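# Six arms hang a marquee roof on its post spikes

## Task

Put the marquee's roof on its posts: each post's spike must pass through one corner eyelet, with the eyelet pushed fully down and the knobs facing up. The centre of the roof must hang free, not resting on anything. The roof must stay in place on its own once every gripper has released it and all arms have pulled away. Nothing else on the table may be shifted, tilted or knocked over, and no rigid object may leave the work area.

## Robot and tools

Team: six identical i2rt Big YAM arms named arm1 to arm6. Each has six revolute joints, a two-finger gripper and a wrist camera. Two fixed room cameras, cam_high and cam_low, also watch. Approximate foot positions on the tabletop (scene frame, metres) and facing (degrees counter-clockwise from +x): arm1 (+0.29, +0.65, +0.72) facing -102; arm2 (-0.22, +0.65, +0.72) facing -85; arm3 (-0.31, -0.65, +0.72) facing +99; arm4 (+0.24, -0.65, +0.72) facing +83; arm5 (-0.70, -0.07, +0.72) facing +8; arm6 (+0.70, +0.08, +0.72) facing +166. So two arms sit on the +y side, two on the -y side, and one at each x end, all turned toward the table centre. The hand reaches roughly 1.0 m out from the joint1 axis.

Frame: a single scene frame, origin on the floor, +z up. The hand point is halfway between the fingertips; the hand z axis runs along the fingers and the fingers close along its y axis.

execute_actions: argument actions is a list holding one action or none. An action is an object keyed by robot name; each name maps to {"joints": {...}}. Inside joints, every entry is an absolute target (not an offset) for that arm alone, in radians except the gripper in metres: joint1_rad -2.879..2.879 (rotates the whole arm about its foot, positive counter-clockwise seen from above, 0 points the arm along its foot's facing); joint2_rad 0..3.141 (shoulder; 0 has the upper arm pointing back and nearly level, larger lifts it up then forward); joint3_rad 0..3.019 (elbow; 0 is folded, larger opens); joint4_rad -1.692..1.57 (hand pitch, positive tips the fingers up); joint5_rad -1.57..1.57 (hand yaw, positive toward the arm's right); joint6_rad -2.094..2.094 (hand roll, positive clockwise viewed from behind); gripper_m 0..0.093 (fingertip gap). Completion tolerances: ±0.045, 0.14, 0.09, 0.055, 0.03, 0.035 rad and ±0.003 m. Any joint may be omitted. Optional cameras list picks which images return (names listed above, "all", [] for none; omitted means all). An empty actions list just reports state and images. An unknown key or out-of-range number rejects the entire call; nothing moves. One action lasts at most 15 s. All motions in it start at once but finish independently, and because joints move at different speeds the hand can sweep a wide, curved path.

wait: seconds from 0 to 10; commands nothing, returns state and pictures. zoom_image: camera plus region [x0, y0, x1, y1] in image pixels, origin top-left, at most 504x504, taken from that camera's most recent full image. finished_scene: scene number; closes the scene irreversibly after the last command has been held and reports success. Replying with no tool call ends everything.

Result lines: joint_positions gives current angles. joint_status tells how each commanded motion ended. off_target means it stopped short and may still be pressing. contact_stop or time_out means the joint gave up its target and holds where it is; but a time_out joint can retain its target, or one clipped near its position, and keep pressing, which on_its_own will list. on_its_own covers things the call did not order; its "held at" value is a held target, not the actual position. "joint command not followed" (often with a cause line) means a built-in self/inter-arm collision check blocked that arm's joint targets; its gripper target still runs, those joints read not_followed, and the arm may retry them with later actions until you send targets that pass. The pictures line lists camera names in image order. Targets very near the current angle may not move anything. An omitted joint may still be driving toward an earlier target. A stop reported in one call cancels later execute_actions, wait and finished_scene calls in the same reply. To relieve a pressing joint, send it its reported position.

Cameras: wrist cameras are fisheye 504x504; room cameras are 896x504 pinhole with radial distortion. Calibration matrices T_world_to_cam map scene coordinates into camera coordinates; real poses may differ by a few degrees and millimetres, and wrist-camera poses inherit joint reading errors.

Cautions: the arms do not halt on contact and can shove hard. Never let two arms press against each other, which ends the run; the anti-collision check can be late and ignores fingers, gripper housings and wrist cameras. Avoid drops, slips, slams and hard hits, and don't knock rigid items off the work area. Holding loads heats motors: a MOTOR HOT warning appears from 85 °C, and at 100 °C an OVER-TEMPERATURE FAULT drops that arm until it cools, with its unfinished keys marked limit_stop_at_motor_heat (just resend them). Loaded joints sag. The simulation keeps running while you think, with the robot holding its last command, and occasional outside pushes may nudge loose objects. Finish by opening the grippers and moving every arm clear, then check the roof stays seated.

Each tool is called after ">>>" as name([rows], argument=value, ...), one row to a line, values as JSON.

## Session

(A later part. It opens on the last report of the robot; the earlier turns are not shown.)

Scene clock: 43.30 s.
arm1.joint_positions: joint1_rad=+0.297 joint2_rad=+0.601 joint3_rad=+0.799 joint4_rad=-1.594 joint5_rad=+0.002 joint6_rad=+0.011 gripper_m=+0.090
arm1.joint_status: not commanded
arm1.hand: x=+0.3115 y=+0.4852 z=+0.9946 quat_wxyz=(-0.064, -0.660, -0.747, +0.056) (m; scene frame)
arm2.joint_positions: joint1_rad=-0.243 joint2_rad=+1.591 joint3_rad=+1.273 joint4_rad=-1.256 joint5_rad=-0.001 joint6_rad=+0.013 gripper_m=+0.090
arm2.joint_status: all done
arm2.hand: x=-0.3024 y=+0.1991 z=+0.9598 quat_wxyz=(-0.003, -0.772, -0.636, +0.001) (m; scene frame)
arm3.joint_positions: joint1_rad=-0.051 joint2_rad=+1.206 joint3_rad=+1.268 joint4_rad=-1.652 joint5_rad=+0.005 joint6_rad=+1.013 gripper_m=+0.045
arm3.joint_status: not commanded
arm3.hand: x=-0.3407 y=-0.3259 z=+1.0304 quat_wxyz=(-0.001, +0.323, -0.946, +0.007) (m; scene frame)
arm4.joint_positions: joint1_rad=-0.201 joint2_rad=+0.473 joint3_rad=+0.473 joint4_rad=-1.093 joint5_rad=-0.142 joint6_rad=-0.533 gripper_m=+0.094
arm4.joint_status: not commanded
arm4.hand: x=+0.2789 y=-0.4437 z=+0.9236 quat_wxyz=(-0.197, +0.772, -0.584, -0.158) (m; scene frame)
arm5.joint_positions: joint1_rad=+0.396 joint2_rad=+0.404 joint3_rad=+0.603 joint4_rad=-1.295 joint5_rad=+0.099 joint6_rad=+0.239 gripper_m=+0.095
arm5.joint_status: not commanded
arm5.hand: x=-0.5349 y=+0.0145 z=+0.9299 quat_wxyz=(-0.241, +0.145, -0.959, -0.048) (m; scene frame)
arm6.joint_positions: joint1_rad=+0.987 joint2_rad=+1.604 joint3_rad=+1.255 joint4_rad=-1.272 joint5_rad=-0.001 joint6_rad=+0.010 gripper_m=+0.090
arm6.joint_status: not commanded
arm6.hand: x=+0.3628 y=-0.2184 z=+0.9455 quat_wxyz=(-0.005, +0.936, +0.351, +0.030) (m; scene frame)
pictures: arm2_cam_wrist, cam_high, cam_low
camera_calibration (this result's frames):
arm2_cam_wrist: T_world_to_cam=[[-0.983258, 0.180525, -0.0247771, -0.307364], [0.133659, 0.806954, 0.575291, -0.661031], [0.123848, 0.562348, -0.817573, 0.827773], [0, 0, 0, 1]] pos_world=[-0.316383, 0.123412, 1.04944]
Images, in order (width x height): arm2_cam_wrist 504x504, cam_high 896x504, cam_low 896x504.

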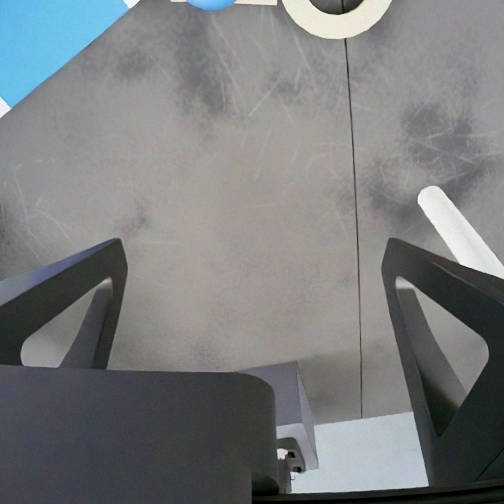

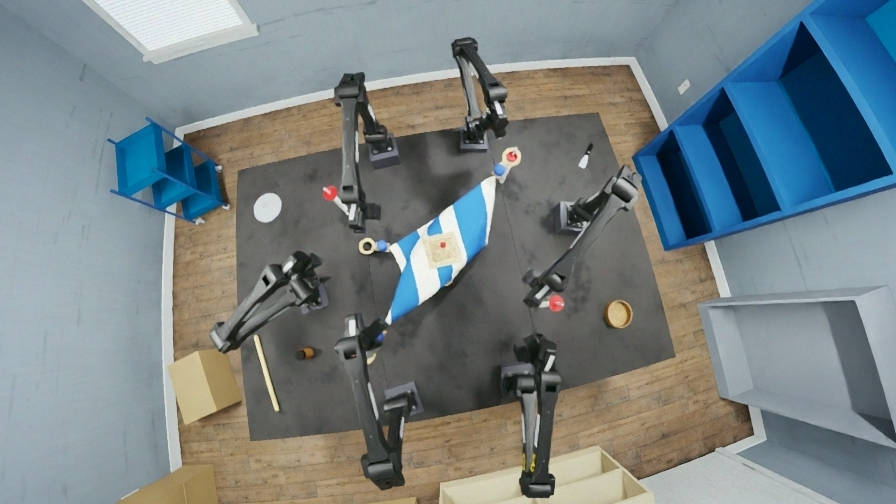

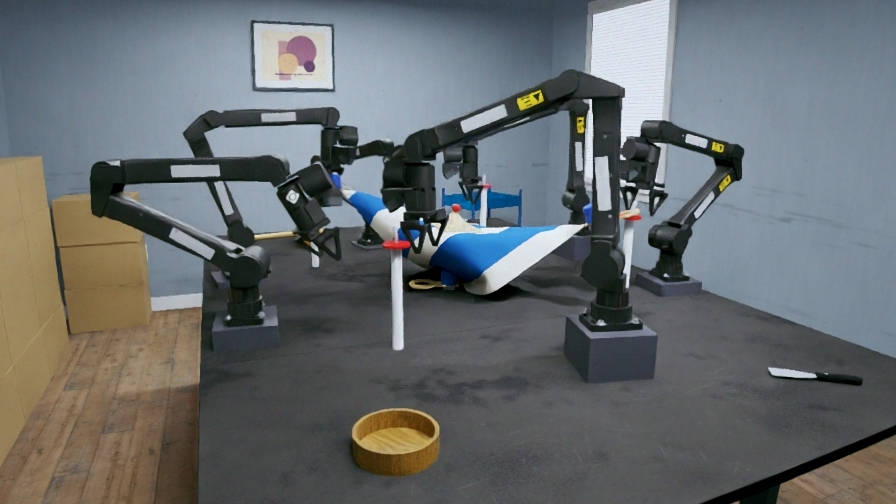

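>>> execute_actions([
  {"arm5":{"joints":{"joint1_rad":-1.0,"joint2_rad":1.0,"joint3_rad":1.2,"joint4_rad":-1.45,"joint5_rad":0,"joint6_rad":0}}},
], cameras=["arm5_cam_wrist"])

Scene clock: 46.97 s.
arm1.joint_positions: joint1_rad=+0.297 joint2_rad=+0.601 joint3_rad=+0.799 joint4_rad=-1.594 joint5_rad=+0.002 joint6_rad=+0.011 gripper_m=+0.090
arm1.joint_status: not commanded
arm1.hand: x=+0.3115 y=+0.4852 z=+0.9946 quat_wxyz=(-0.064, -0.660, -0.747, +0.056) (m; scene frame)
arm2.joint_positions: joint1_rad=-0.243 joint2_rad=+1.591 joint3_rad=+1.273 joint4_rad=-1.256 joint5_rad=-0.001 joint6_rad=+0.013 gripper_m=+0.090
arm2.joint_status: not commanded
arm2.hand: x=-0.3024 y=+0.1991 z=+0.9598 quat_wxyz=(-0.003, -0.772, -0.636, +0.001) (m; scene frame)
arm3.joint_positions: joint1_rad=-0.051 joint2_rad=+1.206 joint3_rad=+1.268 joint4_rad=-1.652 joint5_rad=+0.005 joint6_rad=+1.013 gripper_m=+0.045
arm3.joint_status: not commanded
arm3.hand: x=-0.3407 y=-0.3259 z=+1.0304 quat_wxyz=(-0.001, +0.323, -0.946, +0.007) (m; scene frame)
arm4.joint_positions: joint1_rad=-0.201 joint2_rad=+0.473 joint3_rad=+0.473 joint4_rad=-1.093 joint5_rad=-0.142 joint6_rad=-0.533 gripper_m=+0.094
arm4.joint_status: not commanded
arm4.hand: x=+0.2789 y=-0.4437 z=+0.9236 quat_wxyz=(-0.197, +0.772, -0.584, -0.158) (m; scene frame)
arm5.joint_positions: joint1_rad=-0.380 joint2_rad=+0.976 joint3_rad=+1.118 joint4_rad=-1.439 joint5_rad=+0.001 joint6_rad=+0.017 gripper_m=+0.095
arm5.joint_status: joint1_rad time_out (moved -0.775 of -1.396); the others done
arm5.on_its_own: joint1_rad is held at -0.377, not at your -1.000, since a time_out
arm5.hand: x=-0.4000 y=-0.1367 z=+1.0310 quat_wxyz=(-0.141, -0.114, -0.983, +0.012) (m; scene frame)
arm6.joint_positions: joint1_rad=+0.987 joint2_rad=+1.604 joint3_rad=+1.255 joint4_rad=-1.272 joint5_rad=-0.001 joint6_rad=+0.010 gripper_m=+0.090
arm6.joint_status: not commanded
arm6.hand: x=+0.3628 y=-0.2184 z=+0.9455 quat_wxyz=(-0.005, +0.936, +0.351, +0.030) (m; scene frame)
pictures: arm5_cam_wrist
joint command not followed: on one or more control steps a check withheld the commanded joint targets of the arm5 arm, and it was not sent them on those steps.
cause: the commanded joint targets would bring a part of the robot too close to another arm (this arm's wrist (the part past joint 4) and the other arm's wrist (the part past joint 4)); next, command targets that bring no part of the robot closer to that arm.
camera_calibration (this result's frames):
arm5_cam_wrist: T_world_to_cam=[[-0.215519, -0.976495, -0.00318005, -0.214175], [-0.920637, 0.202103, 0.334039, -0.680456], [-0.325544, 0.0749192, -0.942554, 0.977699], [0, 0, 0, 1]] pos_world=[-0.354328, -0.144867, 1.14815]
Images, in order (width x height): arm5_cam_wrist 504x504.

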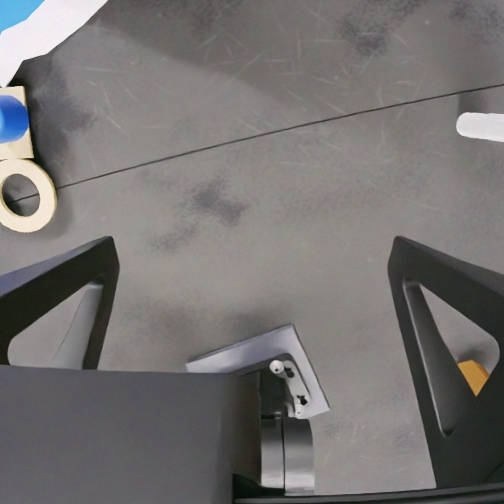

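>>> execute_actions([
  {"arm5":{"joints":{"joint2_rad":0.5,"joint3_rad":0.9,"joint4_rad":-0.9}}},
], cameras=[])

>>> execute_actions([
  {"arm5":{"joints":{"joint1_rad":-0.95}}},
], cameras=["arm5_cam_wrist"])

Scene clock: 48.70 s.
arm1.joint_positions: joint1_rad=+0.297 joint2_rad=+0.601 joint3_rad=+0.799 joint4_rad=-1.594 joint5_rad=+0.002 joint6_rad=+0.011 gripper_m=+0.090
arm1.joint_status: not commanded
arm1.hand: x=+0.3115 y=+0.4852 z=+0.9946 quat_wxyz=(-0.064, -0.660, -0.747, +0.056) (m; scene frame)
arm2.joint_positions: joint1_rad=-0.243 joint2_rad=+1.591 joint3_rad=+1.273 joint4_rad=-1.256 joint5_rad=-0.001 joint6_rad=+0.013 gripper_m=+0.090
arm2.joint_status: not commanded
arm2.hand: x=-0.3024 y=+0.1991 z=+0.9598 quat_wxyz=(-0.003, -0.772, -0.636, +0.001) (m; scene frame)
arm3.joint_positions: joint1_rad=-0.051 joint2_rad=+1.206 joint3_rad=+1.268 joint4_rad=-1.652 joint5_rad=+0.005 joint6_rad=+1.013 gripper_m=+0.045
arm3.joint_status: not commanded
arm3.hand: x=-0.3407 y=-0.3259 z=+1.0304 quat_wxyz=(-0.001, +0.323, -0.946, +0.007) (m; scene frame)
arm4.joint_positions: joint1_rad=-0.201 joint2_rad=+0.473 joint3_rad=+0.473 joint4_rad=-1.093 joint5_rad=-0.142 joint6_rad=-0.533 gripper_m=+0.094
arm4.joint_status: not commanded
arm4.hand: x=+0.2789 y=-0.4437 z=+0.9236 quat_wxyz=(-0.197, +0.772, -0.584, -0.158) (m; scene frame)
arm5.joint_positions: joint1_rad=-0.380 joint2_rad=+0.493 joint3_rad=+0.896 joint4_rad=-0.917 joint5_rad=+0.001 joint6_rad=+0.017 gripper_m=+0.095
arm5.joint_status: all done
arm5.on_its_own: joint1_rad is held at -0.377, not at your -1.000, since a time_out
arm5.hand: x=-0.4249 y=-0.1318 z=+1.1298 quat_wxyz=(-0.506, -0.100, -0.855, +0.048) (m; scene frame)
arm6.joint_positions: joint1_rad=+0.987 joint2_rad=+1.604 joint3_rad=+1.255 joint4_rad=-1.272 joint5_rad=-0.001 joint6_rad=+0.010 gripper_m=+0.090
arm6.joint_status: not commanded
arm6.hand: x=+0.3628 y=-0.2184 z=+0.9455 quat_wxyz=(-0.005, +0.936, +0.351, +0.030) (m; scene frame)
pictures: none
No camera images: the call's "cameras" was empty. Leave "cameras" out to get every camera's image.

Scene clock: 49.90 s.
arm1.joint_positions: joint1_rad=+0.297 joint2_rad=+0.601 joint3_rad=+0.799 joint4_rad=-1.594 joint5_rad=+0.002 joint6_rad=+0.011 gripper_m=+0.090
arm1.joint_status: not commanded
arm1.hand: x=+0.3115 y=+0.4852 z=+0.9946 quat_wxyz=(-0.064, -0.660, -0.747, +0.056) (m; scene frame)
arm2.joint_positions: joint1_rad=-0.243 joint2_rad=+1.591 joint3_rad=+1.273 joint4_rad=-1.256 joint5_rad=-0.001 joint6_rad=+0.013 gripper_m=+0.090
arm2.joint_status: not commanded
arm2.hand: x=-0.3024 y=+0.1991 z=+0.9598 quat_wxyz=(-0.003, -0.772, -0.636, +0.001) (m; scene frame)
arm3.joint_positions: joint1_rad=-0.051 joint2_rad=+1.206 joint3_rad=+1.268 joint4_rad=-1.652 joint5_rad=+0.005 joint6_rad=+1.013 gripper_m=+0.045
arm3.joint_status: not commanded
arm3.hand: x=-0.3407 y=-0.3259 z=+1.0304 quat_wxyz=(-0.001, +0.323, -0.946, +0.007) (m; scene frame)
arm4.joint_positions: joint1_rad=-0.201 joint2_rad=+0.473 joint3_rad=+0.473 joint4_rad=-1.093 joint5_rad=-0.142 joint6_rad=-0.533 gripper_m=+0.094
arm4.joint_status: not commanded
arm4.hand: x=+0.2789 y=-0.4437 z=+0.9236 quat_wxyz=(-0.197, +0.772, -0.584, -0.158) (m; scene frame)
arm5.joint_positions: joint1_rad=-0.942 joint2_rad=+0.493 joint3_rad=+0.896 joint4_rad=-0.917 joint5_rad=+0.000 joint6_rad=+0.017 gripper_m=+0.095
arm5.joint_status: all done
arm5.hand: x=-0.5004 y=-0.2713 z=+1.1287 quat_wxyz=(-0.473, -0.335, -0.794, +0.184) (m; scene frame)
arm6.joint_positions: joint1_rad=+0.987 joint2_rad=+1.604 joint3_rad=+1.255 joint4_rad=-1.272 joint5_rad=-0.001 joint6_rad=+0.010 gripper_m=+0.090
arm6.joint_status: not commanded
arm6.hand: x=+0.3628 y=-0.2184 z=+0.9455 quat_wxyz=(-0.005, +0.936, +0.351, +0.030) (m; scene frame)
pictures: arm5_cam_wrist
camera_calibration (this result's frames):
arm5_cam_wrist: T_world_to_cam=[[-0.702109, -0.711965, -0.0121624, -0.5285], [-0.641109, 0.639482, -0.424312, 0.336187], [0.309873, -0.290116, -0.905434, 1.22413], [0, 0, 0, 1]] pos_world=[-0.534855, -0.236121, 1.24459]
Images, in order (width x height): arm5_cam_wrist 504x504.

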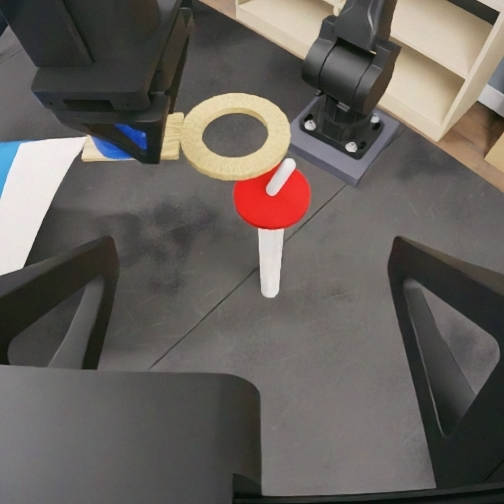

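>>> execute_actions([
  {"arm3":{"joints":{"joint6_rad":1.7}}},
], cameras=["arm5_cam_wrist"])

Scene clock: 53.07 s.
arm1.joint_positions: joint1_rad=+0.297 joint2_rad=+0.601 joint3_rad=+0.799 joint4_rad=-1.594 joint5_rad=+0.002 joint6_rad=+0.011 gripper_m=+0.090
arm1.joint_status: not commanded
arm1.hand: x=+0.3115 y=+0.4852 z=+0.9946 quat_wxyz=(-0.064, -0.660, -0.747, +0.056) (m; scene frame)
arm2.joint_positions: joint1_rad=-0.243 joint2_rad=+1.591 joint3_rad=+1.273 joint4_rad=-1.256 joint5_rad=-0.001 joint6_rad=+0.013 gripper_m=+0.090
arm2.joint_status: not commanded
arm2.hand: x=-0.3024 y=+0.1991 z=+0.9598 quat_wxyz=(-0.003, -0.772, -0.636, +0.001) (m; scene frame)
arm3.joint_positions: joint1_rad=-0.053 joint2_rad=+1.206 joint3_rad=+1.268 joint4_rad=-1.657 joint5_rad=+0.009 joint6_rad=+1.661 gripper_m=+0.045
arm3.joint_status: joint6_rad time_out (moved +0.649 of +0.687)
arm3.on_its_own: joint6_rad reads +1.661 and still pushes toward +1.700 since a time_out
arm3.hand: x=-0.3393 y=-0.3270 z=+1.0305 quat_wxyz=(-0.005, +0.003, -1.000, +0.009) (m; scene frame)
arm4.joint_positions: joint1_rad=-0.201 joint2_rad=+0.473 joint3_rad=+0.473 joint4_rad=-1.093 joint5_rad=-0.142 joint6_rad=-0.533 gripper_m=+0.094
arm4.joint_status: not commanded
arm4.hand: x=+0.2789 y=-0.4437 z=+0.9236 quat_wxyz=(-0.197, +0.772, -0.584, -0.158) (m; scene frame)
arm5.joint_positions: joint1_rad=-0.942 joint2_rad=+0.493 joint3_rad=+0.896 joint4_rad=-0.917 joint5_rad=+0.000 joint6_rad=+0.017 gripper_m=+0.095
arm5.joint_status: not commanded
arm5.hand: x=-0.5004 y=-0.2713 z=+1.1287 quat_wxyz=(-0.473, -0.335, -0.794, +0.184) (m; scene frame)
arm6.joint_positions: joint1_rad=+0.987 joint2_rad=+1.604 joint3_rad=+1.255 joint4_rad=-1.272 joint5_rad=-0.001 joint6_rad=+0.010 gripper_m=+0.090
arm6.joint_status: not commanded
arm6.hand: x=+0.3628 y=-0.2184 z=+0.9455 quat_wxyz=(-0.005, +0.936, +0.351, +0.030) (m; scene frame)
pictures: arm5_cam_wrist
camera_calibration (this result's frames):
arm5_cam_wrist: T_world_to_cam=[[-0.702109, -0.711965, -0.0121624, -0.5285], [-0.641109, 0.639482, -0.424312, 0.336187], [0.309873, -0.290116, -0.905434, 1.22413], [0, 0, 0, 1]] pos_world=[-0.534855, -0.236121, 1.24459]
Images, in order (width x height): arm5_cam_wrist 504x504.

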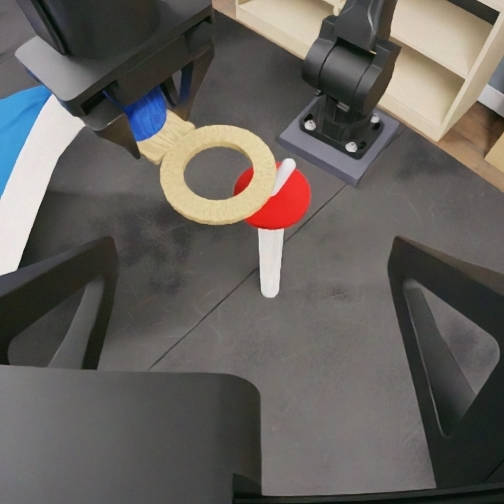

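>>> execute_actions([
  {"arm3":{"joints":{"joint1_rad":0.03,"joint2_rad":1.12,"joint3_rad":1.27,"joint4_rad":-1.69,"joint6_rad":1.42}}},
], cameras=["arm5_cam_wrist"])

Scene clock: 55.97 s.
arm1.joint_positions: joint1_rad=+0.297 joint2_rad=+0.601 joint3_rad=+0.799 joint4_rad=-1.594 joint5_rad=+0.002 joint6_rad=+0.011 gripper_m=+0.090
arm1.joint_status: not commanded
arm1.hand: x=+0.3115 y=+0.4852 z=+0.9946 quat_wxyz=(-0.064, -0.660, -0.747, +0.056) (m; scene frame)
arm2.joint_positions: joint1_rad=-0.243 joint2_rad=+1.591 joint3_rad=+1.273 joint4_rad=-1.256 joint5_rad=-0.001 joint6_rad=+0.013 gripper_m=+0.090
arm2.joint_status: not commanded
arm2.hand: x=-0.3024 y=+0.1991 z=+0.9598 quat_wxyz=(-0.003, -0.772, -0.636, +0.001) (m; scene frame)
arm3.joint_positions: joint1_rad=+0.017 joint2_rad=+1.123 joint3_rad=+1.268 joint4_rad=-1.668 joint5_rad=+0.010 joint6_rad=+1.424 gripper_m=+0.045
arm3.joint_status: all done
arm3.hand: x=-0.3589 y=-0.3465 z=+1.0548 quat_wxyz=(-0.005, +0.156, -0.987, -0.026) (m; scene frame)
arm4.joint_positions: joint1_rad=-0.201 joint2_rad=+0.473 joint3_rad=+0.473 joint4_rad=-1.093 joint5_rad=-0.142 joint6_rad=-0.533 gripper_m=+0.094
arm4.joint_status: not commanded
arm4.hand: x=+0.2789 y=-0.4437 z=+0.9236 quat_wxyz=(-0.197, +0.772, -0.584, -0.158) (m; scene frame)
arm5.joint_positions: joint1_rad=-0.942 joint2_rad=+0.493 joint3_rad=+0.896 joint4_rad=-0.917 joint5_rad=+0.000 joint6_rad=+0.017 gripper_m=+0.095
arm5.joint_status: not commanded
arm5.hand: x=-0.5004 y=-0.2713 z=+1.1287 quat_wxyz=(-0.473, -0.335, -0.794, +0.184) (m; scene frame)
arm6.joint_positions: joint1_rad=+0.987 joint2_rad=+1.604 joint3_rad=+1.255 joint4_rad=-1.272 joint5_rad=-0.001 joint6_rad=+0.010 gripper_m=+0.090
arm6.joint_status: not commanded
arm6.hand: x=+0.3628 y=-0.2184 z=+0.9455 quat_wxyz=(-0.005, +0.936, +0.351, +0.030) (m; scene frame)
pictures: arm5_cam_wrist
camera_calibration (this result's frames):
arm5_cam_wrist: T_world_to_cam=[[-0.702109, -0.711965, -0.0121624, -0.5285], [-0.641109, 0.639482, -0.424312, 0.336187], [0.309873, -0.290116, -0.905434, 1.22413], [0, 0, 0, 1]] pos_world=[-0.534855, -0.236121, 1.24459]
Images, in order (width x height): arm5_cam_wrist 504x504.

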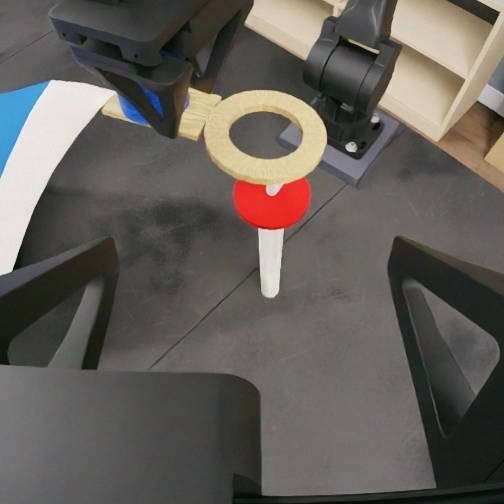

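>>> execute_actions([
  {"arm3":{"joints":{"joint1_rad":0.06,"joint3_rad":1.2,"joint4_rad":-1.62,"joint6_rad":1.5}}},
], cameras=["arm5_cam_wrist"])

Scene clock: 57.07 s.
arm1.joint_positions: joint1_rad=+0.297 joint2_rad=+0.601 joint3_rad=+0.799 joint4_rad=-1.594 joint5_rad=+0.002 joint6_rad=+0.011 gripper_m=+0.090
arm1.joint_status: not commanded
arm1.hand: x=+0.3115 y=+0.4852 z=+0.9946 quat_wxyz=(-0.064, -0.660, -0.747, +0.056) (m; scene frame)
arm2.joint_positions: joint1_rad=-0.243 joint2_rad=+1.591 joint3_rad=+1.273 joint4_rad=-1.256 joint5_rad=-0.001 joint6_rad=+0.013 gripper_m=+0.090
arm2.joint_status: not commanded
arm2.hand: x=-0.3024 y=+0.1991 z=+0.9598 quat_wxyz=(-0.003, -0.772, -0.636, +0.001) (m; scene frame)
arm3.joint_positions: joint1_rad=+0.043 joint2_rad=+1.124 joint3_rad=+1.208 joint4_rad=-1.622 joint5_rad=+0.010 joint6_rad=+1.467 gripper_m=+0.045
arm3.joint_status: all done
arm3.hand: x=-0.3665 y=-0.3484 z=+1.0313 quat_wxyz=(-0.005, +0.147, -0.989, -0.019) (m; scene frame)
arm4.joint_positions: joint1_rad=-0.201 joint2_rad=+0.473 joint3_rad=+0.473 joint4_rad=-1.093 joint5_rad=-0.142 joint6_rad=-0.533 gripper_m=+0.094
arm4.joint_status: not commanded
arm4.hand: x=+0.2789 y=-0.4437 z=+0.9236 quat_wxyz=(-0.197, +0.772, -0.584, -0.158) (m; scene frame)
arm5.joint_positions: joint1_rad=-0.942 joint2_rad=+0.493 joint3_rad=+0.896 joint4_rad=-0.917 joint5_rad=+0.000 joint6_rad=+0.017 gripper_m=+0.095
arm5.joint_status: not commanded
arm5.hand: x=-0.5004 y=-0.2713 z=+1.1287 quat_wxyz=(-0.473, -0.335, -0.794, +0.184) (m; scene frame)
arm6.joint_positions: joint1_rad=+0.987 joint2_rad=+1.604 joint3_rad=+1.255 joint4_rad=-1.272 joint5_rad=-0.001 joint6_rad=+0.010 gripper_m=+0.090
arm6.joint_status: not commanded
arm6.hand: x=+0.3628 y=-0.2184 z=+0.9455 quat_wxyz=(-0.005, +0.936, +0.351, +0.030) (m; scene frame)
pictures: arm5_cam_wrist
camera_calibration (this result's frames):
arm5_cam_wrist: T_world_to_cam=[[-0.702109, -0.711965, -0.0121624, -0.5285], [-0.641109, 0.639482, -0.424312, 0.336187], [0.309873, -0.290116, -0.905434, 1.22413], [0, 0, 0, 1]] pos_world=[-0.534855, -0.236121, 1.24459]
Images, in order (width x height): arm5_cam_wrist 504x504.

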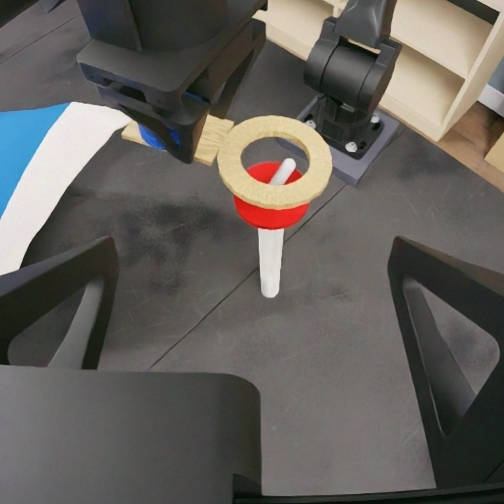

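Tip in the hole. Lower.

>>> execute_actions([
  {"arm3":{"joints":{"joint3_rad":1.09,"joint4_rad":-1.52}}},
], cameras=["arm5_cam_wrist"])

Scene clock: 58.33 s.
arm1.joint_positions: joint1_rad=+0.297 joint2_rad=+0.601 joint3_rad=+0.799 joint4_rad=-1.594 joint5_rad=+0.002 joint6_rad=+0.011 gripper_m=+0.090
arm1.joint_status: not commanded
arm1.hand: x=+0.3115 y=+0.4852 z=+0.9946 quat_wxyz=(-0.064, -0.660, -0.747, +0.056) (m; scene frame)
arm2.joint_positions: joint1_rad=-0.243 joint2_rad=+1.591 joint3_rad=+1.273 joint4_rad=-1.256 joint5_rad=-0.001 joint6_rad=+0.013 gripper_m=+0.090
arm2.joint_status: not commanded
arm2.hand: x=-0.3024 y=+0.1991 z=+0.9598 quat_wxyz=(-0.003, -0.772, -0.636, +0.001) (m; scene frame)
arm3.joint_positions: joint1_rad=+0.043 joint2_rad=+1.121 joint3_rad=+1.105 joint4_rad=-1.529 joint5_rad=+0.009 joint6_rad=+1.470 gripper_m=+0.045
arm3.joint_status: all done
arm3.hand: x=-0.3665 y=-0.3496 z=+0.9930 quat_wxyz=(-0.004, +0.146, -0.989, -0.015) (m; scene frame)
arm4.joint_positions: joint1_rad=-0.201 joint2_rad=+0.473 joint3_rad=+0.473 joint4_rad=-1.093 joint5_rad=-0.142 joint6_rad=-0.533 gripper_m=+0.094
arm4.joint_status: not commanded
arm4.hand: x=+0.2789 y=-0.4437 z=+0.9236 quat_wxyz=(-0.197, +0.772, -0.584, -0.158) (m; scene frame)
arm5.joint_positions: joint1_rad=-0.942 joint2_rad=+0.493 joint3_rad=+0.896 joint4_rad=-0.917 joint5_rad=+0.000 joint6_rad=+0.017 gripper_m=+0.095
arm5.joint_status: not commanded
arm5.hand: x=-0.5004 y=-0.2713 z=+1.1287 quat_wxyz=(-0.473, -0.335, -0.794, +0.184) (m; scene frame)
arm6.joint_positions: joint1_rad=+0.987 joint2_rad=+1.604 joint3_rad=+1.255 joint4_rad=-1.272 joint5_rad=-0.001 joint6_rad=+0.010 gripper_m=+0.090
arm6.joint_status: not commanded
arm6.hand: x=+0.3628 y=-0.2184 z=+0.9455 quat_wxyz=(-0.005, +0.936, +0.351, +0.030) (m; scene frame)
pictures: arm5_cam_wrist
camera_calibration (this result's frames):
arm5_cam_wrist: T_world_to_cam=[[-0.702109, -0.711965, -0.0121624, -0.5285], [-0.641109, 0.639482, -0.424312, 0.336187], [0.309873, -0.290116, -0.905434, 1.22413], [0, 0, 0, 1]] pos_world=[-0.534855, -0.236121, 1.24459]
Images, in order (width x height): arm5_cam_wrist 504x504.

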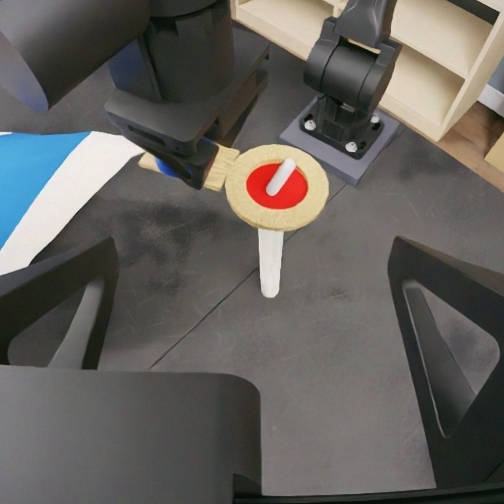

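>>> execute_actions([
  {"arm3":{"joints":{"joint3_rad":1.06,"joint4_rad":-1.5,"gripper_m":0.09}},"arm2":{"joints":{"joint1_rad":-0.25,"joint2_rad":1.95,"joint3_rad":1.42,"joint4_rad":-1.05}},"arm5":{"joints":{"joint1_rad":0.85}}},
], cameras=[])

>>> execute_actions([
  {"arm3":{"joints":{"joint2_rad":0.9,"joint3_rad":1.2,"joint4_rad":-1.69}}},
], cameras=["arm2_cam_wrist","arm5_cam_wrist","cam_high"])

Scene clock: 60.57 s.
arm1.joint_positions: joint1_rad=+0.297 joint2_rad=+0.601 joint3_rad=+0.799 joint4_rad=-1.594 joint5_rad=+0.002 joint6_rad=+0.011 gripper_m=+0.090
arm1.joint_status: not commanded
arm1.hand: x=+0.3115 y=+0.4852 z=+0.9946 quat_wxyz=(-0.064, -0.660, -0.747, +0.056) (m; scene frame)
arm2.joint_positions: joint1_rad=-0.243 joint2_rad=+1.960 joint3_rad=+1.402 joint4_rad=-1.063 joint5_rad=-0.001 joint6_rad=+0.013 gripper_m=+0.090
arm2.joint_status: all done
arm2.hand: x=-0.3166 y=+0.1191 z=+0.8250 quat_wxyz=(+0.013, -0.771, -0.636, -0.017) (m; scene frame)
arm3.joint_positions: joint1_rad=+0.049 joint2_rad=+1.118 joint3_rad=+1.072 joint4_rad=-1.514 joint5_rad=+0.004 joint6_rad=+1.483 gripper_m=+0.090
arm3.joint_status: all done
arm3.hand: x=-0.3684 y=-0.3552 z=+0.9811 quat_wxyz=(-0.001, +0.143, -0.990, -0.008) (m; scene frame)
arm4.joint_positions: joint1_rad=-0.201 joint2_rad=+0.473 joint3_rad=+0.473 joint4_rad=-1.093 joint5_rad=-0.142 joint6_rad=-0.533 gripper_m=+0.094
arm4.joint_status: not commanded
arm4.hand: x=+0.2789 y=-0.4437 z=+0.9236 quat_wxyz=(-0.197, +0.772, -0.584, -0.158) (m; scene frame)
arm5.joint_positions: joint1_rad=+0.843 joint2_rad=+0.493 joint3_rad=+0.896 joint4_rad=-0.916 joint5_rad=-0.001 joint6_rad=+0.017 gripper_m=+0.095
arm5.joint_status: all done
arm5.hand: x=-0.5519 y=+0.1713 z=+1.1293 quat_wxyz=(-0.444, +0.412, -0.756, -0.247) (m; scene frame)
arm6.joint_positions: joint1_rad=+0.987 joint2_rad=+1.604 joint3_rad=+1.255 joint4_rad=-1.272 joint5_rad=-0.001 joint6_rad=+0.010 gripper_m=+0.090
arm6.joint_status: not commanded
arm6.hand: x=+0.3628 y=-0.2184 z=+0.9455 quat_wxyz=(-0.005, +0.936, +0.351, +0.030) (m; scene frame)
pictures: none
No camera images: the call's "cameras" was empty. Leave "cameras" out to get every camera's image.

Scene clock: 61.77 s.
arm1.joint_positions: joint1_rad=+0.297 joint2_rad=+0.601 joint3_rad=+0.799 joint4_rad=-1.594 joint5_rad=+0.002 joint6_rad=+0.011 gripper_m=+0.090
arm1.joint_status: not commanded
arm1.hand: x=+0.3115 y=+0.4852 z=+0.9946 quat_wxyz=(-0.064, -0.660, -0.747, +0.056) (m; scene frame)
arm2.joint_positions: joint1_rad=-0.243 joint2_rad=+1.960 joint3_rad=+1.402 joint4_rad=-1.063 joint5_rad=-0.001 joint6_rad=+0.013 gripper_m=+0.090
arm2.joint_status: not commanded
arm2.hand: x=-0.3166 y=+0.1191 z=+0.8250 quat_wxyz=(+0.013, -0.771, -0.636, -0.017) (m; scene frame)
arm3.joint_positions: joint1_rad=+0.049 joint2_rad=+0.898 joint3_rad=+1.171 joint4_rad=-1.680 joint5_rad=+0.004 joint6_rad=+1.484 gripper_m=+0.090
arm3.joint_status: all done
arm3.hand: x=-0.3576 y=-0.4089 z=+1.0730 quat_wxyz=(+0.003, +0.142, -0.986, -0.084) (m; scene frame)
arm4.joint_positions: joint1_rad=-0.201 joint2_rad=+0.473 joint3_rad=+0.473 joint4_rad=-1.093 joint5_rad=-0.142 joint6_rad=-0.533 gripper_m=+0.094
arm4.joint_status: not commanded
arm4.hand: x=+0.2789 y=-0.4437 z=+0.9236 quat_wxyz=(-0.197, +0.772, -0.584, -0.158) (m; scene frame)
arm5.joint_positions: joint1_rad=+0.843 joint2_rad=+0.493 joint3_rad=+0.896 joint4_rad=-0.916 joint5_rad=-0.001 joint6_rad=+0.017 gripper_m=+0.095
arm5.joint_status: not commanded
arm5.hand: x=-0.5519 y=+0.1713 z=+1.1293 quat_wxyz=(-0.444, +0.412, -0.756, -0.247) (m; scene frame)
arm6.joint_positions: joint1_rad=+0.987 joint2_rad=+1.604 joint3_rad=+1.255 joint4_rad=-1.272 joint5_rad=-0.001 joint6_rad=+0.010 gripper_m=+0.090
arm6.joint_status: not commanded
arm6.hand: x=+0.3628 y=-0.2184 z=+0.9455 quat_wxyz=(-0.005, +0.936, +0.351, +0.030) (m; scene frame)
pictures: arm2_cam_wrist, arm5_cam_wrist, cam_high
camera_calibration (this result's frames):
arm2_cam_wrist: T_world_to_cam=[[-0.983063, 0.181604, -0.0246501, -0.310449], [0.128483, 0.77884, 0.613922, -0.547208], [0.130689, 0.600357, -0.788981, 0.738378], [0, 0, 0, 1]] pos_world=[-0.331382, 0.0392756, 0.910857]
arm5_cam_wrist: T_world_to_cam=[[0.845461, -0.534017, 0.00460118, 0.555185], [-0.481316, -0.765701, -0.426657, 0.351892], [0.231365, 0.358507, -0.904402, 1.2135], [0, 0, 0, 1]] pos_world=[-0.580777, 0.130874, 1.24507]
Images, in order (width x height): arm2_cam_wrist 504x504, arm5_cam_wrist 504x504, cam_high 896x504.

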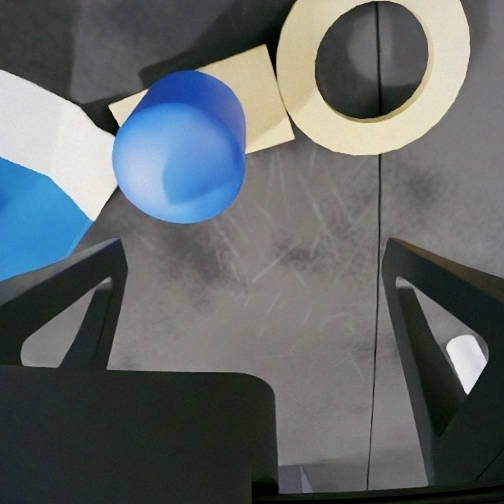

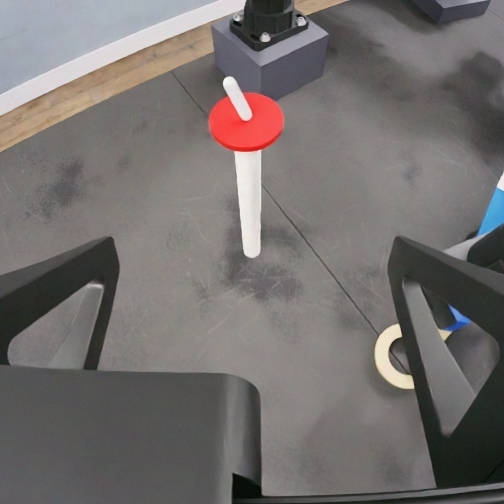

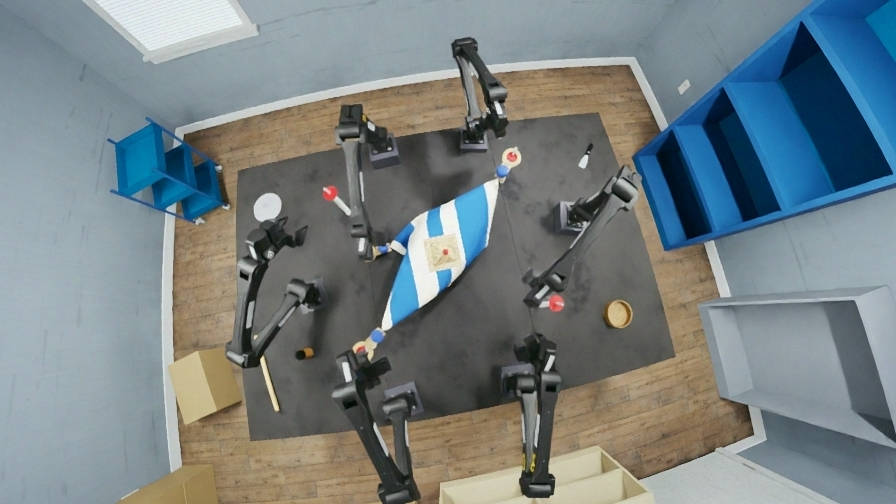

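>>> execute_actions([
  {"arm2":{"joints":{"joint1_rad":-0.185,"joint2_rad":2.04,"joint3_rad":1.33,"joint4_rad":-0.85}}},
], cameras=["arm2_cam_wrist"])

>>> execute_actions([
  {"arm2":{"joints":{"gripper_m":0.03}}},
], cameras=["arm2_cam_wrist"])

Scene clock: 63.87 s.
arm1.joint_positions: joint1_rad=+0.297 joint2_rad=+0.601 joint3_rad=+0.799 joint4_rad=-1.594 joint5_rad=+0.002 joint6_rad=+0.011 gripper_m=+0.090
arm1.joint_status: not commanded
arm1.hand: x=+0.3115 y=+0.4852 z=+0.9946 quat_wxyz=(-0.064, -0.660, -0.747, +0.056) (m; scene frame)
arm2.joint_positions: joint1_rad=-0.183 joint2_rad=+2.047 joint3_rad=+1.322 joint4_rad=-0.865 joint5_rad=-0.001 joint6_rad=+0.013 gripper_m=+0.090
arm2.joint_status: all done
arm2.hand: x=-0.2841 y=+0.1165 z=+0.7546 quat_wxyz=(+0.003, -0.752, -0.659, -0.005) (m; scene frame)
arm3.joint_positions: joint1_rad=+0.049 joint2_rad=+0.898 joint3_rad=+1.171 joint4_rad=-1.680 joint5_rad=+0.004 joint6_rad=+1.484 gripper_m=+0.090
arm3.joint_status: not commanded
arm3.hand: x=-0.3576 y=-0.4089 z=+1.0730 quat_wxyz=(+0.003, +0.142, -0.986, -0.084) (m; scene frame)
arm4.joint_positions: joint1_rad=-0.201 joint2_rad=+0.473 joint3_rad=+0.473 joint4_rad=-1.093 joint5_rad=-0.142 joint6_rad=-0.533 gripper_m=+0.094
arm4.joint_status: not commanded
arm4.hand: x=+0.2789 y=-0.4437 z=+0.9236 quat_wxyz=(-0.197, +0.772, -0.584, -0.158) (m; scene frame)
arm5.joint_positions: joint1_rad=+0.843 joint2_rad=+0.493 joint3_rad=+0.896 joint4_rad=-0.916 joint5_rad=-0.001 joint6_rad=+0.017 gripper_m=+0.095
arm5.joint_status: not commanded
arm5.hand: x=-0.5519 y=+0.1713 z=+1.1293 quat_wxyz=(-0.444, +0.412, -0.756, -0.247) (m; scene frame)
arm6.joint_positions: joint1_rad=+0.987 joint2_rad=+1.604 joint3_rad=+1.255 joint4_rad=-1.272 joint5_rad=-0.001 joint6_rad=+0.010 gripper_m=+0.090
arm6.joint_status: not commanded
arm6.hand: x=+0.3628 y=-0.2184 z=+0.9455 quat_wxyz=(-0.005, +0.936, +0.351, +0.030) (m; scene frame)
pictures: arm2_cam_wrist
camera_calibration (this result's frames):
arm2_cam_wrist: T_world_to_cam=[[-0.992314, 0.121342, -0.0242593, -0.275635], [0.0839369, 0.804089, 0.588554, -0.502659], [0.090923, 0.581994, -0.808094, 0.685402], [0, 0, 0, 1]] pos_world=[-0.293644, 0.0387277, 0.843024]
Images, in order (width x height): arm2_cam_wrist 504x504.

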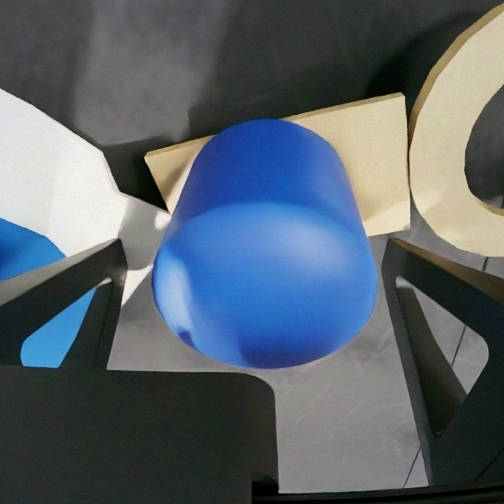

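Scene clock: 64.50 s.
arm1.joint_positions: joint1_rad=+0.297 joint2_rad=+0.601 joint3_rad=+0.799 joint4_rad=-1.594 joint5_rad=+0.002 joint6_rad=+0.011 gripper_m=+0.090
arm1.joint_status: not commanded
arm1.hand: x=+0.3115 y=+0.4852 z=+0.9946 quat_wxyz=(-0.064, -0.660, -0.747, +0.056) (m; scene frame)
arm2.joint_positions: joint1_rad=-0.183 joint2_rad=+2.047 joint3_rad=+1.322 joint4_rad=-0.865 joint5_rad=+0.000 joint6_rad=+0.012 gripper_m=+0.046
arm2.joint_status: gripper_m off_target (ended at +0.046, target +0.030)
arm2.hand: x=-0.2842 y=+0.1166 z=+0.7546 quat_wxyz=(+0.003, -0.752, -0.659, -0.005) (m; scene frame)
arm3.joint_positions: joint1_rad=+0.049 joint2_rad=+0.898 joint3_rad=+1.171 joint4_rad=-1.680 joint5_rad=+0.004 joint6_rad=+1.484 gripper_m=+0.090
arm3.joint_status: not commanded
arm3.hand: x=-0.3576 y=-0.4089 z=+1.0730 quat_wxyz=(+0.003, +0.142, -0.986, -0.084) (m; scene frame)
arm4.joint_positions: joint1_rad=-0.201 joint2_rad=+0.473 joint3_rad=+0.473 joint4_rad=-1.093 joint5_rad=-0.142 joint6_rad=-0.533 gripper_m=+0.094
arm4.joint_status: not commanded
arm4.hand: x=+0.2789 y=-0.4437 z=+0.9236 quat_wxyz=(-0.197, +0.772, -0.584, -0.158) (m; scene frame)
arm5.joint_positions: joint1_rad=+0.843 joint2_rad=+0.493 joint3_rad=+0.896 joint4_rad=-0.916 joint5_rad=-0.001 joint6_rad=+0.017 gripper_m=+0.095
arm5.joint_status: not commanded
arm5.hand: x=-0.5519 y=+0.1713 z=+1.1293 quat_wxyz=(-0.444, +0.412, -0.756, -0.247) (m; scene frame)
arm6.joint_positions: joint1_rad=+0.987 joint2_rad=+1.604 joint3_rad=+1.255 joint4_rad=-1.272 joint5_rad=-0.001 joint6_rad=+0.010 gripper_m=+0.090
arm6.joint_status: not commanded
arm6.hand: x=+0.3628 y=-0.2184 z=+0.9455 quat_wxyz=(-0.005, +0.936, +0.351, +0.030) (m; scene frame)
pictures: arm2_cam_wrist
camera_calibration (this result's frames):
arm2_cam_wrist: T_world_to_cam=[[-0.99238, 0.120957, -0.023501, -0.276312], [0.0840664, 0.804069, 0.588563, -0.502627], [0.0900871, 0.582102, -0.80811, 0.685167], [0, 0, 0, 1]] pos_world=[-0.293677, 0.0387317, 0.843024]
Images, in order (width x height): arm2_cam_wrist 504x504.

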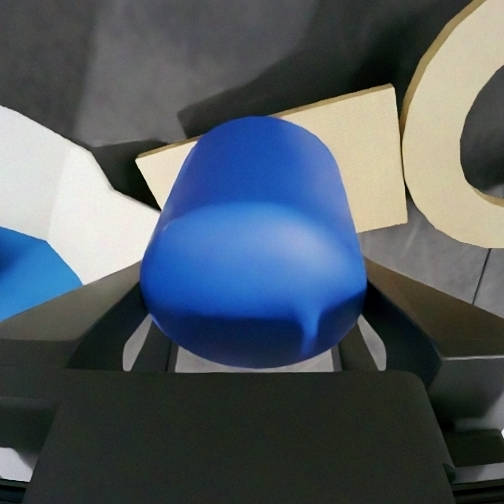

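>>> execute_actions([
  {"arm2":{"joints":{"joint2_rad":1.6,"joint3_rad":1.5,"joint4_rad":-1.47}}},
], cameras=[])

>>> execute_actions([
  {"arm2":{"joints":{"joint1_rad":-0.47,"joint2_rad":1.33,"joint3_rad":1.38,"joint4_rad":-1.62,"joint6_rad":0.37}}},
], cameras=["arm5_cam_wrist","arm2_cam_wrist","cam_high"])

Scene clock: 66.30 s.
arm1.joint_positions: joint1_rad=+0.297 joint2_rad=+0.601 joint3_rad=+0.799 joint4_rad=-1.594 joint5_rad=+0.002 joint6_rad=+0.011 gripper_m=+0.090
arm1.joint_status: not commanded
arm1.hand: x=+0.3115 y=+0.4852 z=+0.9946 quat_wxyz=(-0.064, -0.660, -0.747, +0.056) (m; scene frame)
arm2.joint_positions: joint1_rad=-0.183 joint2_rad=+1.612 joint3_rad=+1.485 joint4_rad=-1.457 joint5_rad=+0.000 joint6_rad=+0.012 gripper_m=+0.046
arm2.joint_status: all done
arm2.hand: x=-0.2777 y=+0.1743 z=+1.0295 quat_wxyz=(+0.001, -0.752, -0.659, -0.002) (m; scene frame)
arm3.joint_positions: joint1_rad=+0.049 joint2_rad=+0.898 joint3_rad=+1.171 joint4_rad=-1.680 joint5_rad=+0.004 joint6_rad=+1.484 gripper_m=+0.090
arm3.joint_status: not commanded
arm3.hand: x=-0.3576 y=-0.4089 z=+1.0730 quat_wxyz=(+0.003, +0.142, -0.986, -0.084) (m; scene frame)
arm4.joint_positions: joint1_rad=-0.201 joint2_rad=+0.473 joint3_rad=+0.473 joint4_rad=-1.093 joint5_rad=-0.142 joint6_rad=-0.533 gripper_m=+0.094
arm4.joint_status: not commanded
arm4.hand: x=+0.2789 y=-0.4437 z=+0.9236 quat_wxyz=(-0.197, +0.772, -0.584, -0.158) (m; scene frame)
arm5.joint_positions: joint1_rad=+0.843 joint2_rad=+0.493 joint3_rad=+0.896 joint4_rad=-0.916 joint5_rad=-0.001 joint6_rad=+0.017 gripper_m=+0.095
arm5.joint_status: not commanded
arm5.hand: x=-0.5519 y=+0.1713 z=+1.1293 quat_wxyz=(-0.444, +0.412, -0.756, -0.247) (m; scene frame)
arm6.joint_positions: joint1_rad=+0.987 joint2_rad=+1.604 joint3_rad=+1.255 joint4_rad=-1.272 joint5_rad=-0.001 joint6_rad=+0.010 gripper_m=+0.090
arm6.joint_status: not commanded
arm6.hand: x=+0.3628 y=-0.2184 z=+0.9455 quat_wxyz=(-0.005, +0.936, +0.351, +0.030) (m; scene frame)
pictures: none
No camera images: the call's "cameras" was empty. Leave "cameras" out to get every camera's image.

Scene clock: 67.67 s.
arm1.joint_positions: joint1_rad=+0.297 joint2_rad=+0.601 joint3_rad=+0.799 joint4_rad=-1.594 joint5_rad=+0.002 joint6_rad=+0.011 gripper_m=+0.090
arm1.joint_status: not commanded
arm1.hand: x=+0.3115 y=+0.4852 z=+0.9946 quat_wxyz=(-0.064, -0.660, -0.747, +0.056) (m; scene frame)
arm2.joint_positions: joint1_rad=-0.478 joint2_rad=+1.332 joint3_rad=+1.366 joint4_rad=-1.605 joint5_rad=-0.002 joint6_rad=+0.358 gripper_m=+0.046
arm2.joint_status: all done
arm2.hand: x=-0.3731 y=+0.3046 z=+1.0983 quat_wxyz=(-0.005, -0.921, -0.389, +0.001) (m; scene frame)
arm3.joint_positions: joint1_rad=+0.049 joint2_rad=+0.898 joint3_rad=+1.171 joint4_rad=-1.680 joint5_rad=+0.004 joint6_rad=+1.484 gripper_m=+0.090
arm3.joint_status: not commanded
arm3.hand: x=-0.3576 y=-0.4089 z=+1.0730 quat_wxyz=(+0.003, +0.142, -0.986, -0.084) (m; scene frame)
arm4.joint_positions: joint1_rad=-0.201 joint2_rad=+0.473 joint3_rad=+0.473 joint4_rad=-1.093 joint5_rad=-0.142 joint6_rad=-0.533 gripper_m=+0.094
arm4.joint_status: not commanded
arm4.hand: x=+0.2789 y=-0.4437 z=+0.9236 quat_wxyz=(-0.197, +0.772, -0.584, -0.158) (m; scene frame)
arm5.joint_positions: joint1_rad=+0.843 joint2_rad=+0.493 joint3_rad=+0.896 joint4_rad=-0.916 joint5_rad=-0.001 joint6_rad=+0.017 gripper_m=+0.095
arm5.joint_status: not commanded
arm5.hand: x=-0.5519 y=+0.1713 z=+1.1293 quat_wxyz=(-0.444, +0.412, -0.756, -0.247) (m; scene frame)
arm6.joint_positions: joint1_rad=+0.987 joint2_rad=+1.604 joint3_rad=+1.255 joint4_rad=-1.272 joint5_rad=-0.001 joint6_rad=+0.010 gripper_m=+0.090
arm6.joint_status: not commanded
arm6.hand: x=+0.3628 y=-0.2184 z=+0.9455 quat_wxyz=(-0.005, +0.936, +0.351, +0.030) (m; scene frame)
pictures: arm2_cam_wrist, arm5_cam_wrist, cam_high
camera_calibration (this result's frames):
arm2_cam_wrist: T_world_to_cam=[[-0.723295, 0.689907, -0.029559, -0.445441], [0.552343, 0.603704, 0.574855, -0.597825], [0.414441, 0.399463, -0.817721, 1.04864], [0, 0, 0, 1]] pos_world=[-0.426578, 0.249331, 1.18799]
arm5_cam_wrist: T_world_to_cam=[[0.845461, -0.534017, 0.00460118, 0.555185], [-0.481316, -0.765701, -0.426657, 0.351892], [0.231365, 0.358507, -0.904402, 1.2135], [0, 0, 0, 1]] pos_world=[-0.580777, 0.130874, 1.24507]
Images, in order (width x height): arm2_cam_wrist 504x504, arm5_cam_wrist 504x504, cam_high 896x504.

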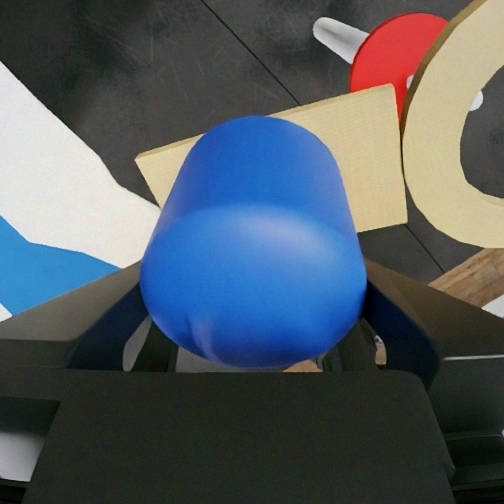

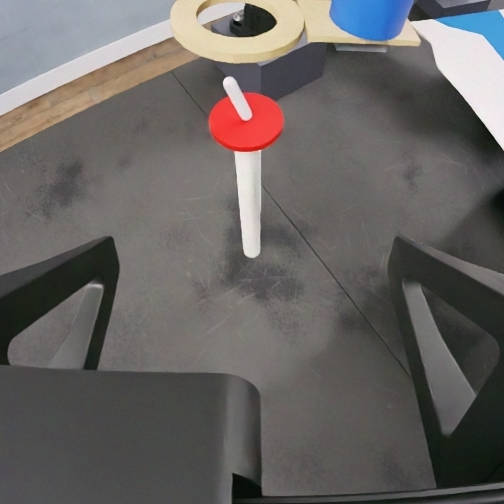

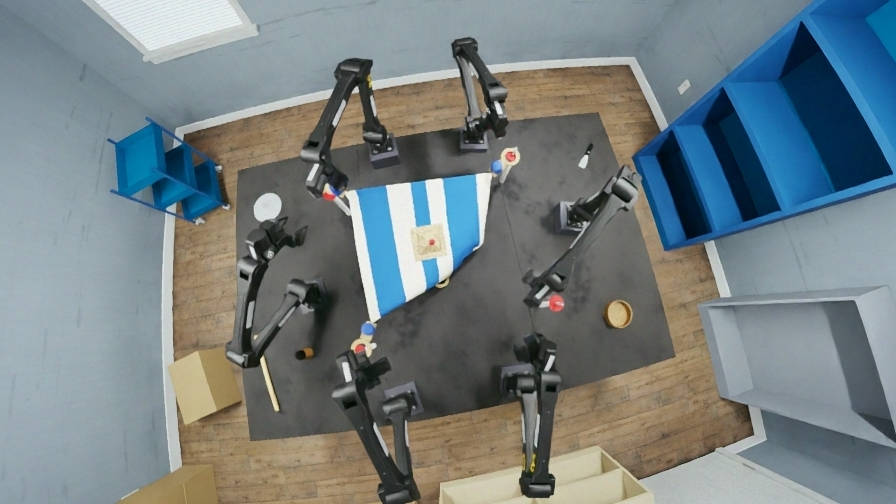

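Lateral looks aligned. Lower partially.

>>> execute_actions([
  {"arm2":{"joints":{"joint3_rad":1.26,"joint4_rad":-1.5}}},
], cameras=["arm5_cam_wrist","arm2_cam_wrist"])

Scene clock: 68.63 s.
arm1.joint_positions: joint1_rad=+0.297 joint2_rad=+0.601 joint3_rad=+0.799 joint4_rad=-1.594 joint5_rad=+0.002 joint6_rad=+0.011 gripper_m=+0.090
arm1.joint_status: not commanded
arm1.hand: x=+0.3115 y=+0.4852 z=+0.9946 quat_wxyz=(-0.064, -0.660, -0.747, +0.056) (m; scene frame)
arm2.joint_positions: joint1_rad=-0.478 joint2_rad=+1.335 joint3_rad=+1.247 joint4_rad=-1.511 joint5_rad=-0.002 joint6_rad=+0.359 gripper_m=+0.046
arm2.joint_status: all done
arm2.hand: x=-0.3703 y=+0.3105 z=+1.0520 quat_wxyz=(+0.005, -0.922, -0.388, -0.009) (m; scene frame)
arm3.joint_positions: joint1_rad=+0.049 joint2_rad=+0.898 joint3_rad=+1.171 joint4_rad=-1.680 joint5_rad=+0.004 joint6_rad=+1.484 gripper_m=+0.090
arm3.joint_status: not commanded
arm3.hand: x=-0.3576 y=-0.4089 z=+1.0730 quat_wxyz=(+0.003, +0.142, -0.986, -0.084) (m; scene frame)
arm4.joint_positions: joint1_rad=-0.201 joint2_rad=+0.473 joint3_rad=+0.473 joint4_rad=-1.093 joint5_rad=-0.142 joint6_rad=-0.533 gripper_m=+0.094
arm4.joint_status: not commanded
arm4.hand: x=+0.2789 y=-0.4437 z=+0.9236 quat_wxyz=(-0.197, +0.772, -0.584, -0.158) (m; scene frame)
arm5.joint_positions: joint1_rad=+0.843 joint2_rad=+0.493 joint3_rad=+0.896 joint4_rad=-0.916 joint5_rad=-0.001 joint6_rad=+0.017 gripper_m=+0.095
arm5.joint_status: not commanded
arm5.hand: x=-0.5519 y=+0.1713 z=+1.1293 quat_wxyz=(-0.444, +0.412, -0.756, -0.247) (m; scene frame)
arm6.joint_positions: joint1_rad=+0.987 joint2_rad=+1.604 joint3_rad=+1.255 joint4_rad=-1.272 joint5_rad=-0.001 joint6_rad=+0.010 gripper_m=+0.090
arm6.joint_status: not commanded
arm6.hand: x=+0.3628 y=-0.2184 z=+0.9455 quat_wxyz=(-0.005, +0.936, +0.351, +0.030) (m; scene frame)
pictures: arm2_cam_wrist, arm5_cam_wrist
camera_calibration (this result's frames):
arm2_cam_wrist: T_world_to_cam=[[-0.722299, 0.691286, -0.0201724, -0.458788], [0.546498, 0.588405, 0.595919, -0.59583], [0.42382, 0.419408, -0.802791, 0.988852], [0, 0, 0, 1]] pos_world=[-0.424858, 0.253011, 1.13965]
arm5_cam_wrist: T_world_to_cam=[[0.845461, -0.534017, 0.00460118, 0.555185], [-0.481316, -0.765701, -0.426657, 0.351892], [0.231365, 0.358507, -0.904402, 1.2135], [0, 0, 0, 1]] pos_world=[-0.580777, 0.130874, 1.24507]
Images, in order (width x height): arm2_cam_wrist 504x504, arm5_cam_wrist 504x504.

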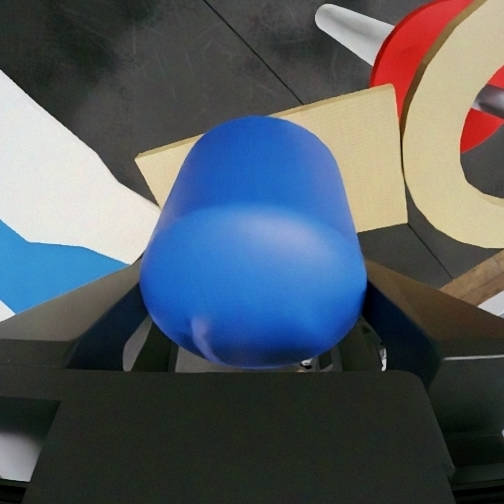

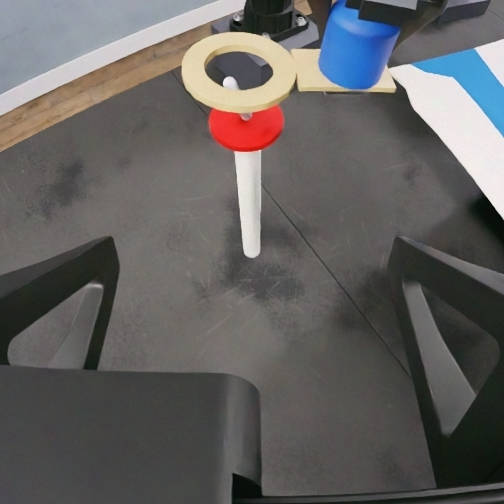

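>>> execute_actions([
  {"arm2":{"joints":{"joint2_rad":1.37,"joint3_rad":1.2,"joint4_rad":-1.41}}},
], cameras=["arm5_cam_wrist","arm2_cam_wrist"])

Scene clock: 85.97 s.
arm1.joint_positions: joint1_rad=+0.297 joint2_rad=+0.601 joint3_rad=+0.799 joint4_rad=-1.594 joint5_rad=+0.002 joint6_rad=+0.011 gripper_m=+0.090
arm1.joint_status: not commanded
arm1.hand: x=+0.3115 y=+0.4852 z=+0.9946 quat_wxyz=(-0.064, -0.660, -0.747, +0.056) (m; scene frame)
arm2.joint_positions: joint1_rad=-0.478 joint2_rad=+1.376 joint3_rad=+1.191 joint4_rad=-1.423 joint5_rad=-0.002 joint6_rad=+0.359 gripper_m=+0.046
arm2.joint_status: all done
arm2.hand: x=-0.3737 y=+0.3025 z=+1.0156 quat_wxyz=(+0.008, -0.921, -0.388, -0.013) (m; scene frame)
arm3.joint_positions: joint1_rad=+0.049 joint2_rad=+0.898 joint3_rad=+1.171 joint4_rad=-1.680 joint5_rad=+0.004 joint6_rad=+1.484 gripper_m=+0.090
arm3.joint_status: not commanded
arm3.hand: x=-0.3576 y=-0.4089 z=+1.0730 quat_wxyz=(+0.003, +0.142, -0.986, -0.084) (m; scene frame)
arm4.joint_positions: joint1_rad=-0.201 joint2_rad=+0.473 joint3_rad=+0.473 joint4_rad=-1.093 joint5_rad=-0.142 joint6_rad=-0.533 gripper_m=+0.094
arm4.joint_status: not commanded
arm4.hand: x=+0.2789 y=-0.4437 z=+0.9236 quat_wxyz=(-0.197, +0.772, -0.584, -0.158) (m; scene frame)
arm5.joint_positions: joint1_rad=+0.843 joint2_rad=+0.493 joint3_rad=+0.896 joint4_rad=-0.916 joint5_rad=-0.001 joint6_rad=+0.017 gripper_m=+0.095
arm5.joint_status: not commanded
arm5.hand: x=-0.5519 y=+0.1713 z=+1.1293 quat_wxyz=(-0.444, +0.412, -0.756, -0.247) (m; scene frame)
arm6.joint_positions: joint1_rad=+0.987 joint2_rad=+1.604 joint3_rad=+1.255 joint4_rad=-1.272 joint5_rad=-0.001 joint6_rad=+0.010 gripper_m=+0.090
arm6.joint_status: not commanded
arm6.hand: x=+0.3628 y=-0.2184 z=+0.9455 quat_wxyz=(-0.005, +0.936, +0.351, +0.030) (m; scene frame)
pictures: arm2_cam_wrist, arm5_cam_wrist
camera_calibration (this result's frames):
arm2_cam_wrist: T_world_to_cam=[[-0.722249, 0.691432, -0.0166466, -0.460046], [0.54399, 0.58277, 0.6037, -0.574797], [0.427119, 0.426967, -0.797038, 0.957541], [0, 0, 0, 1]] pos_world=[-0.428569, 0.244227, 1.10254]
arm5_cam_wrist: T_world_to_cam=[[0.845461, -0.534017, 0.00460118, 0.555185], [-0.481316, -0.765701, -0.426657, 0.351892], [0.231365, 0.358507, -0.904402, 1.2135], [0, 0, 0, 1]] pos_world=[-0.580777, 0.130874, 1.24507]
Images, in order (width x height): arm2_cam_wrist 504x504, arm5_cam_wrist 504x504.

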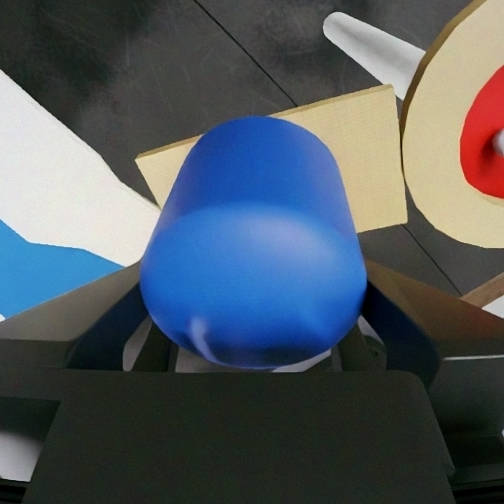

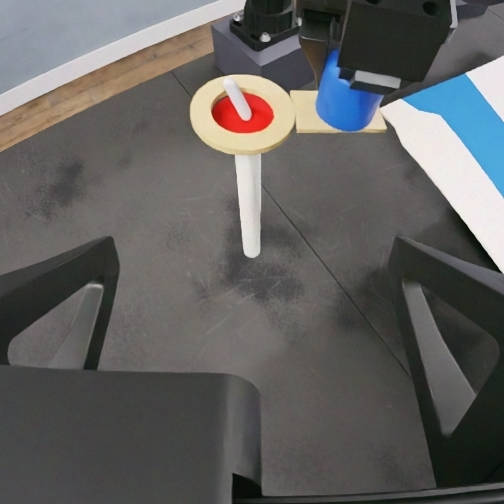

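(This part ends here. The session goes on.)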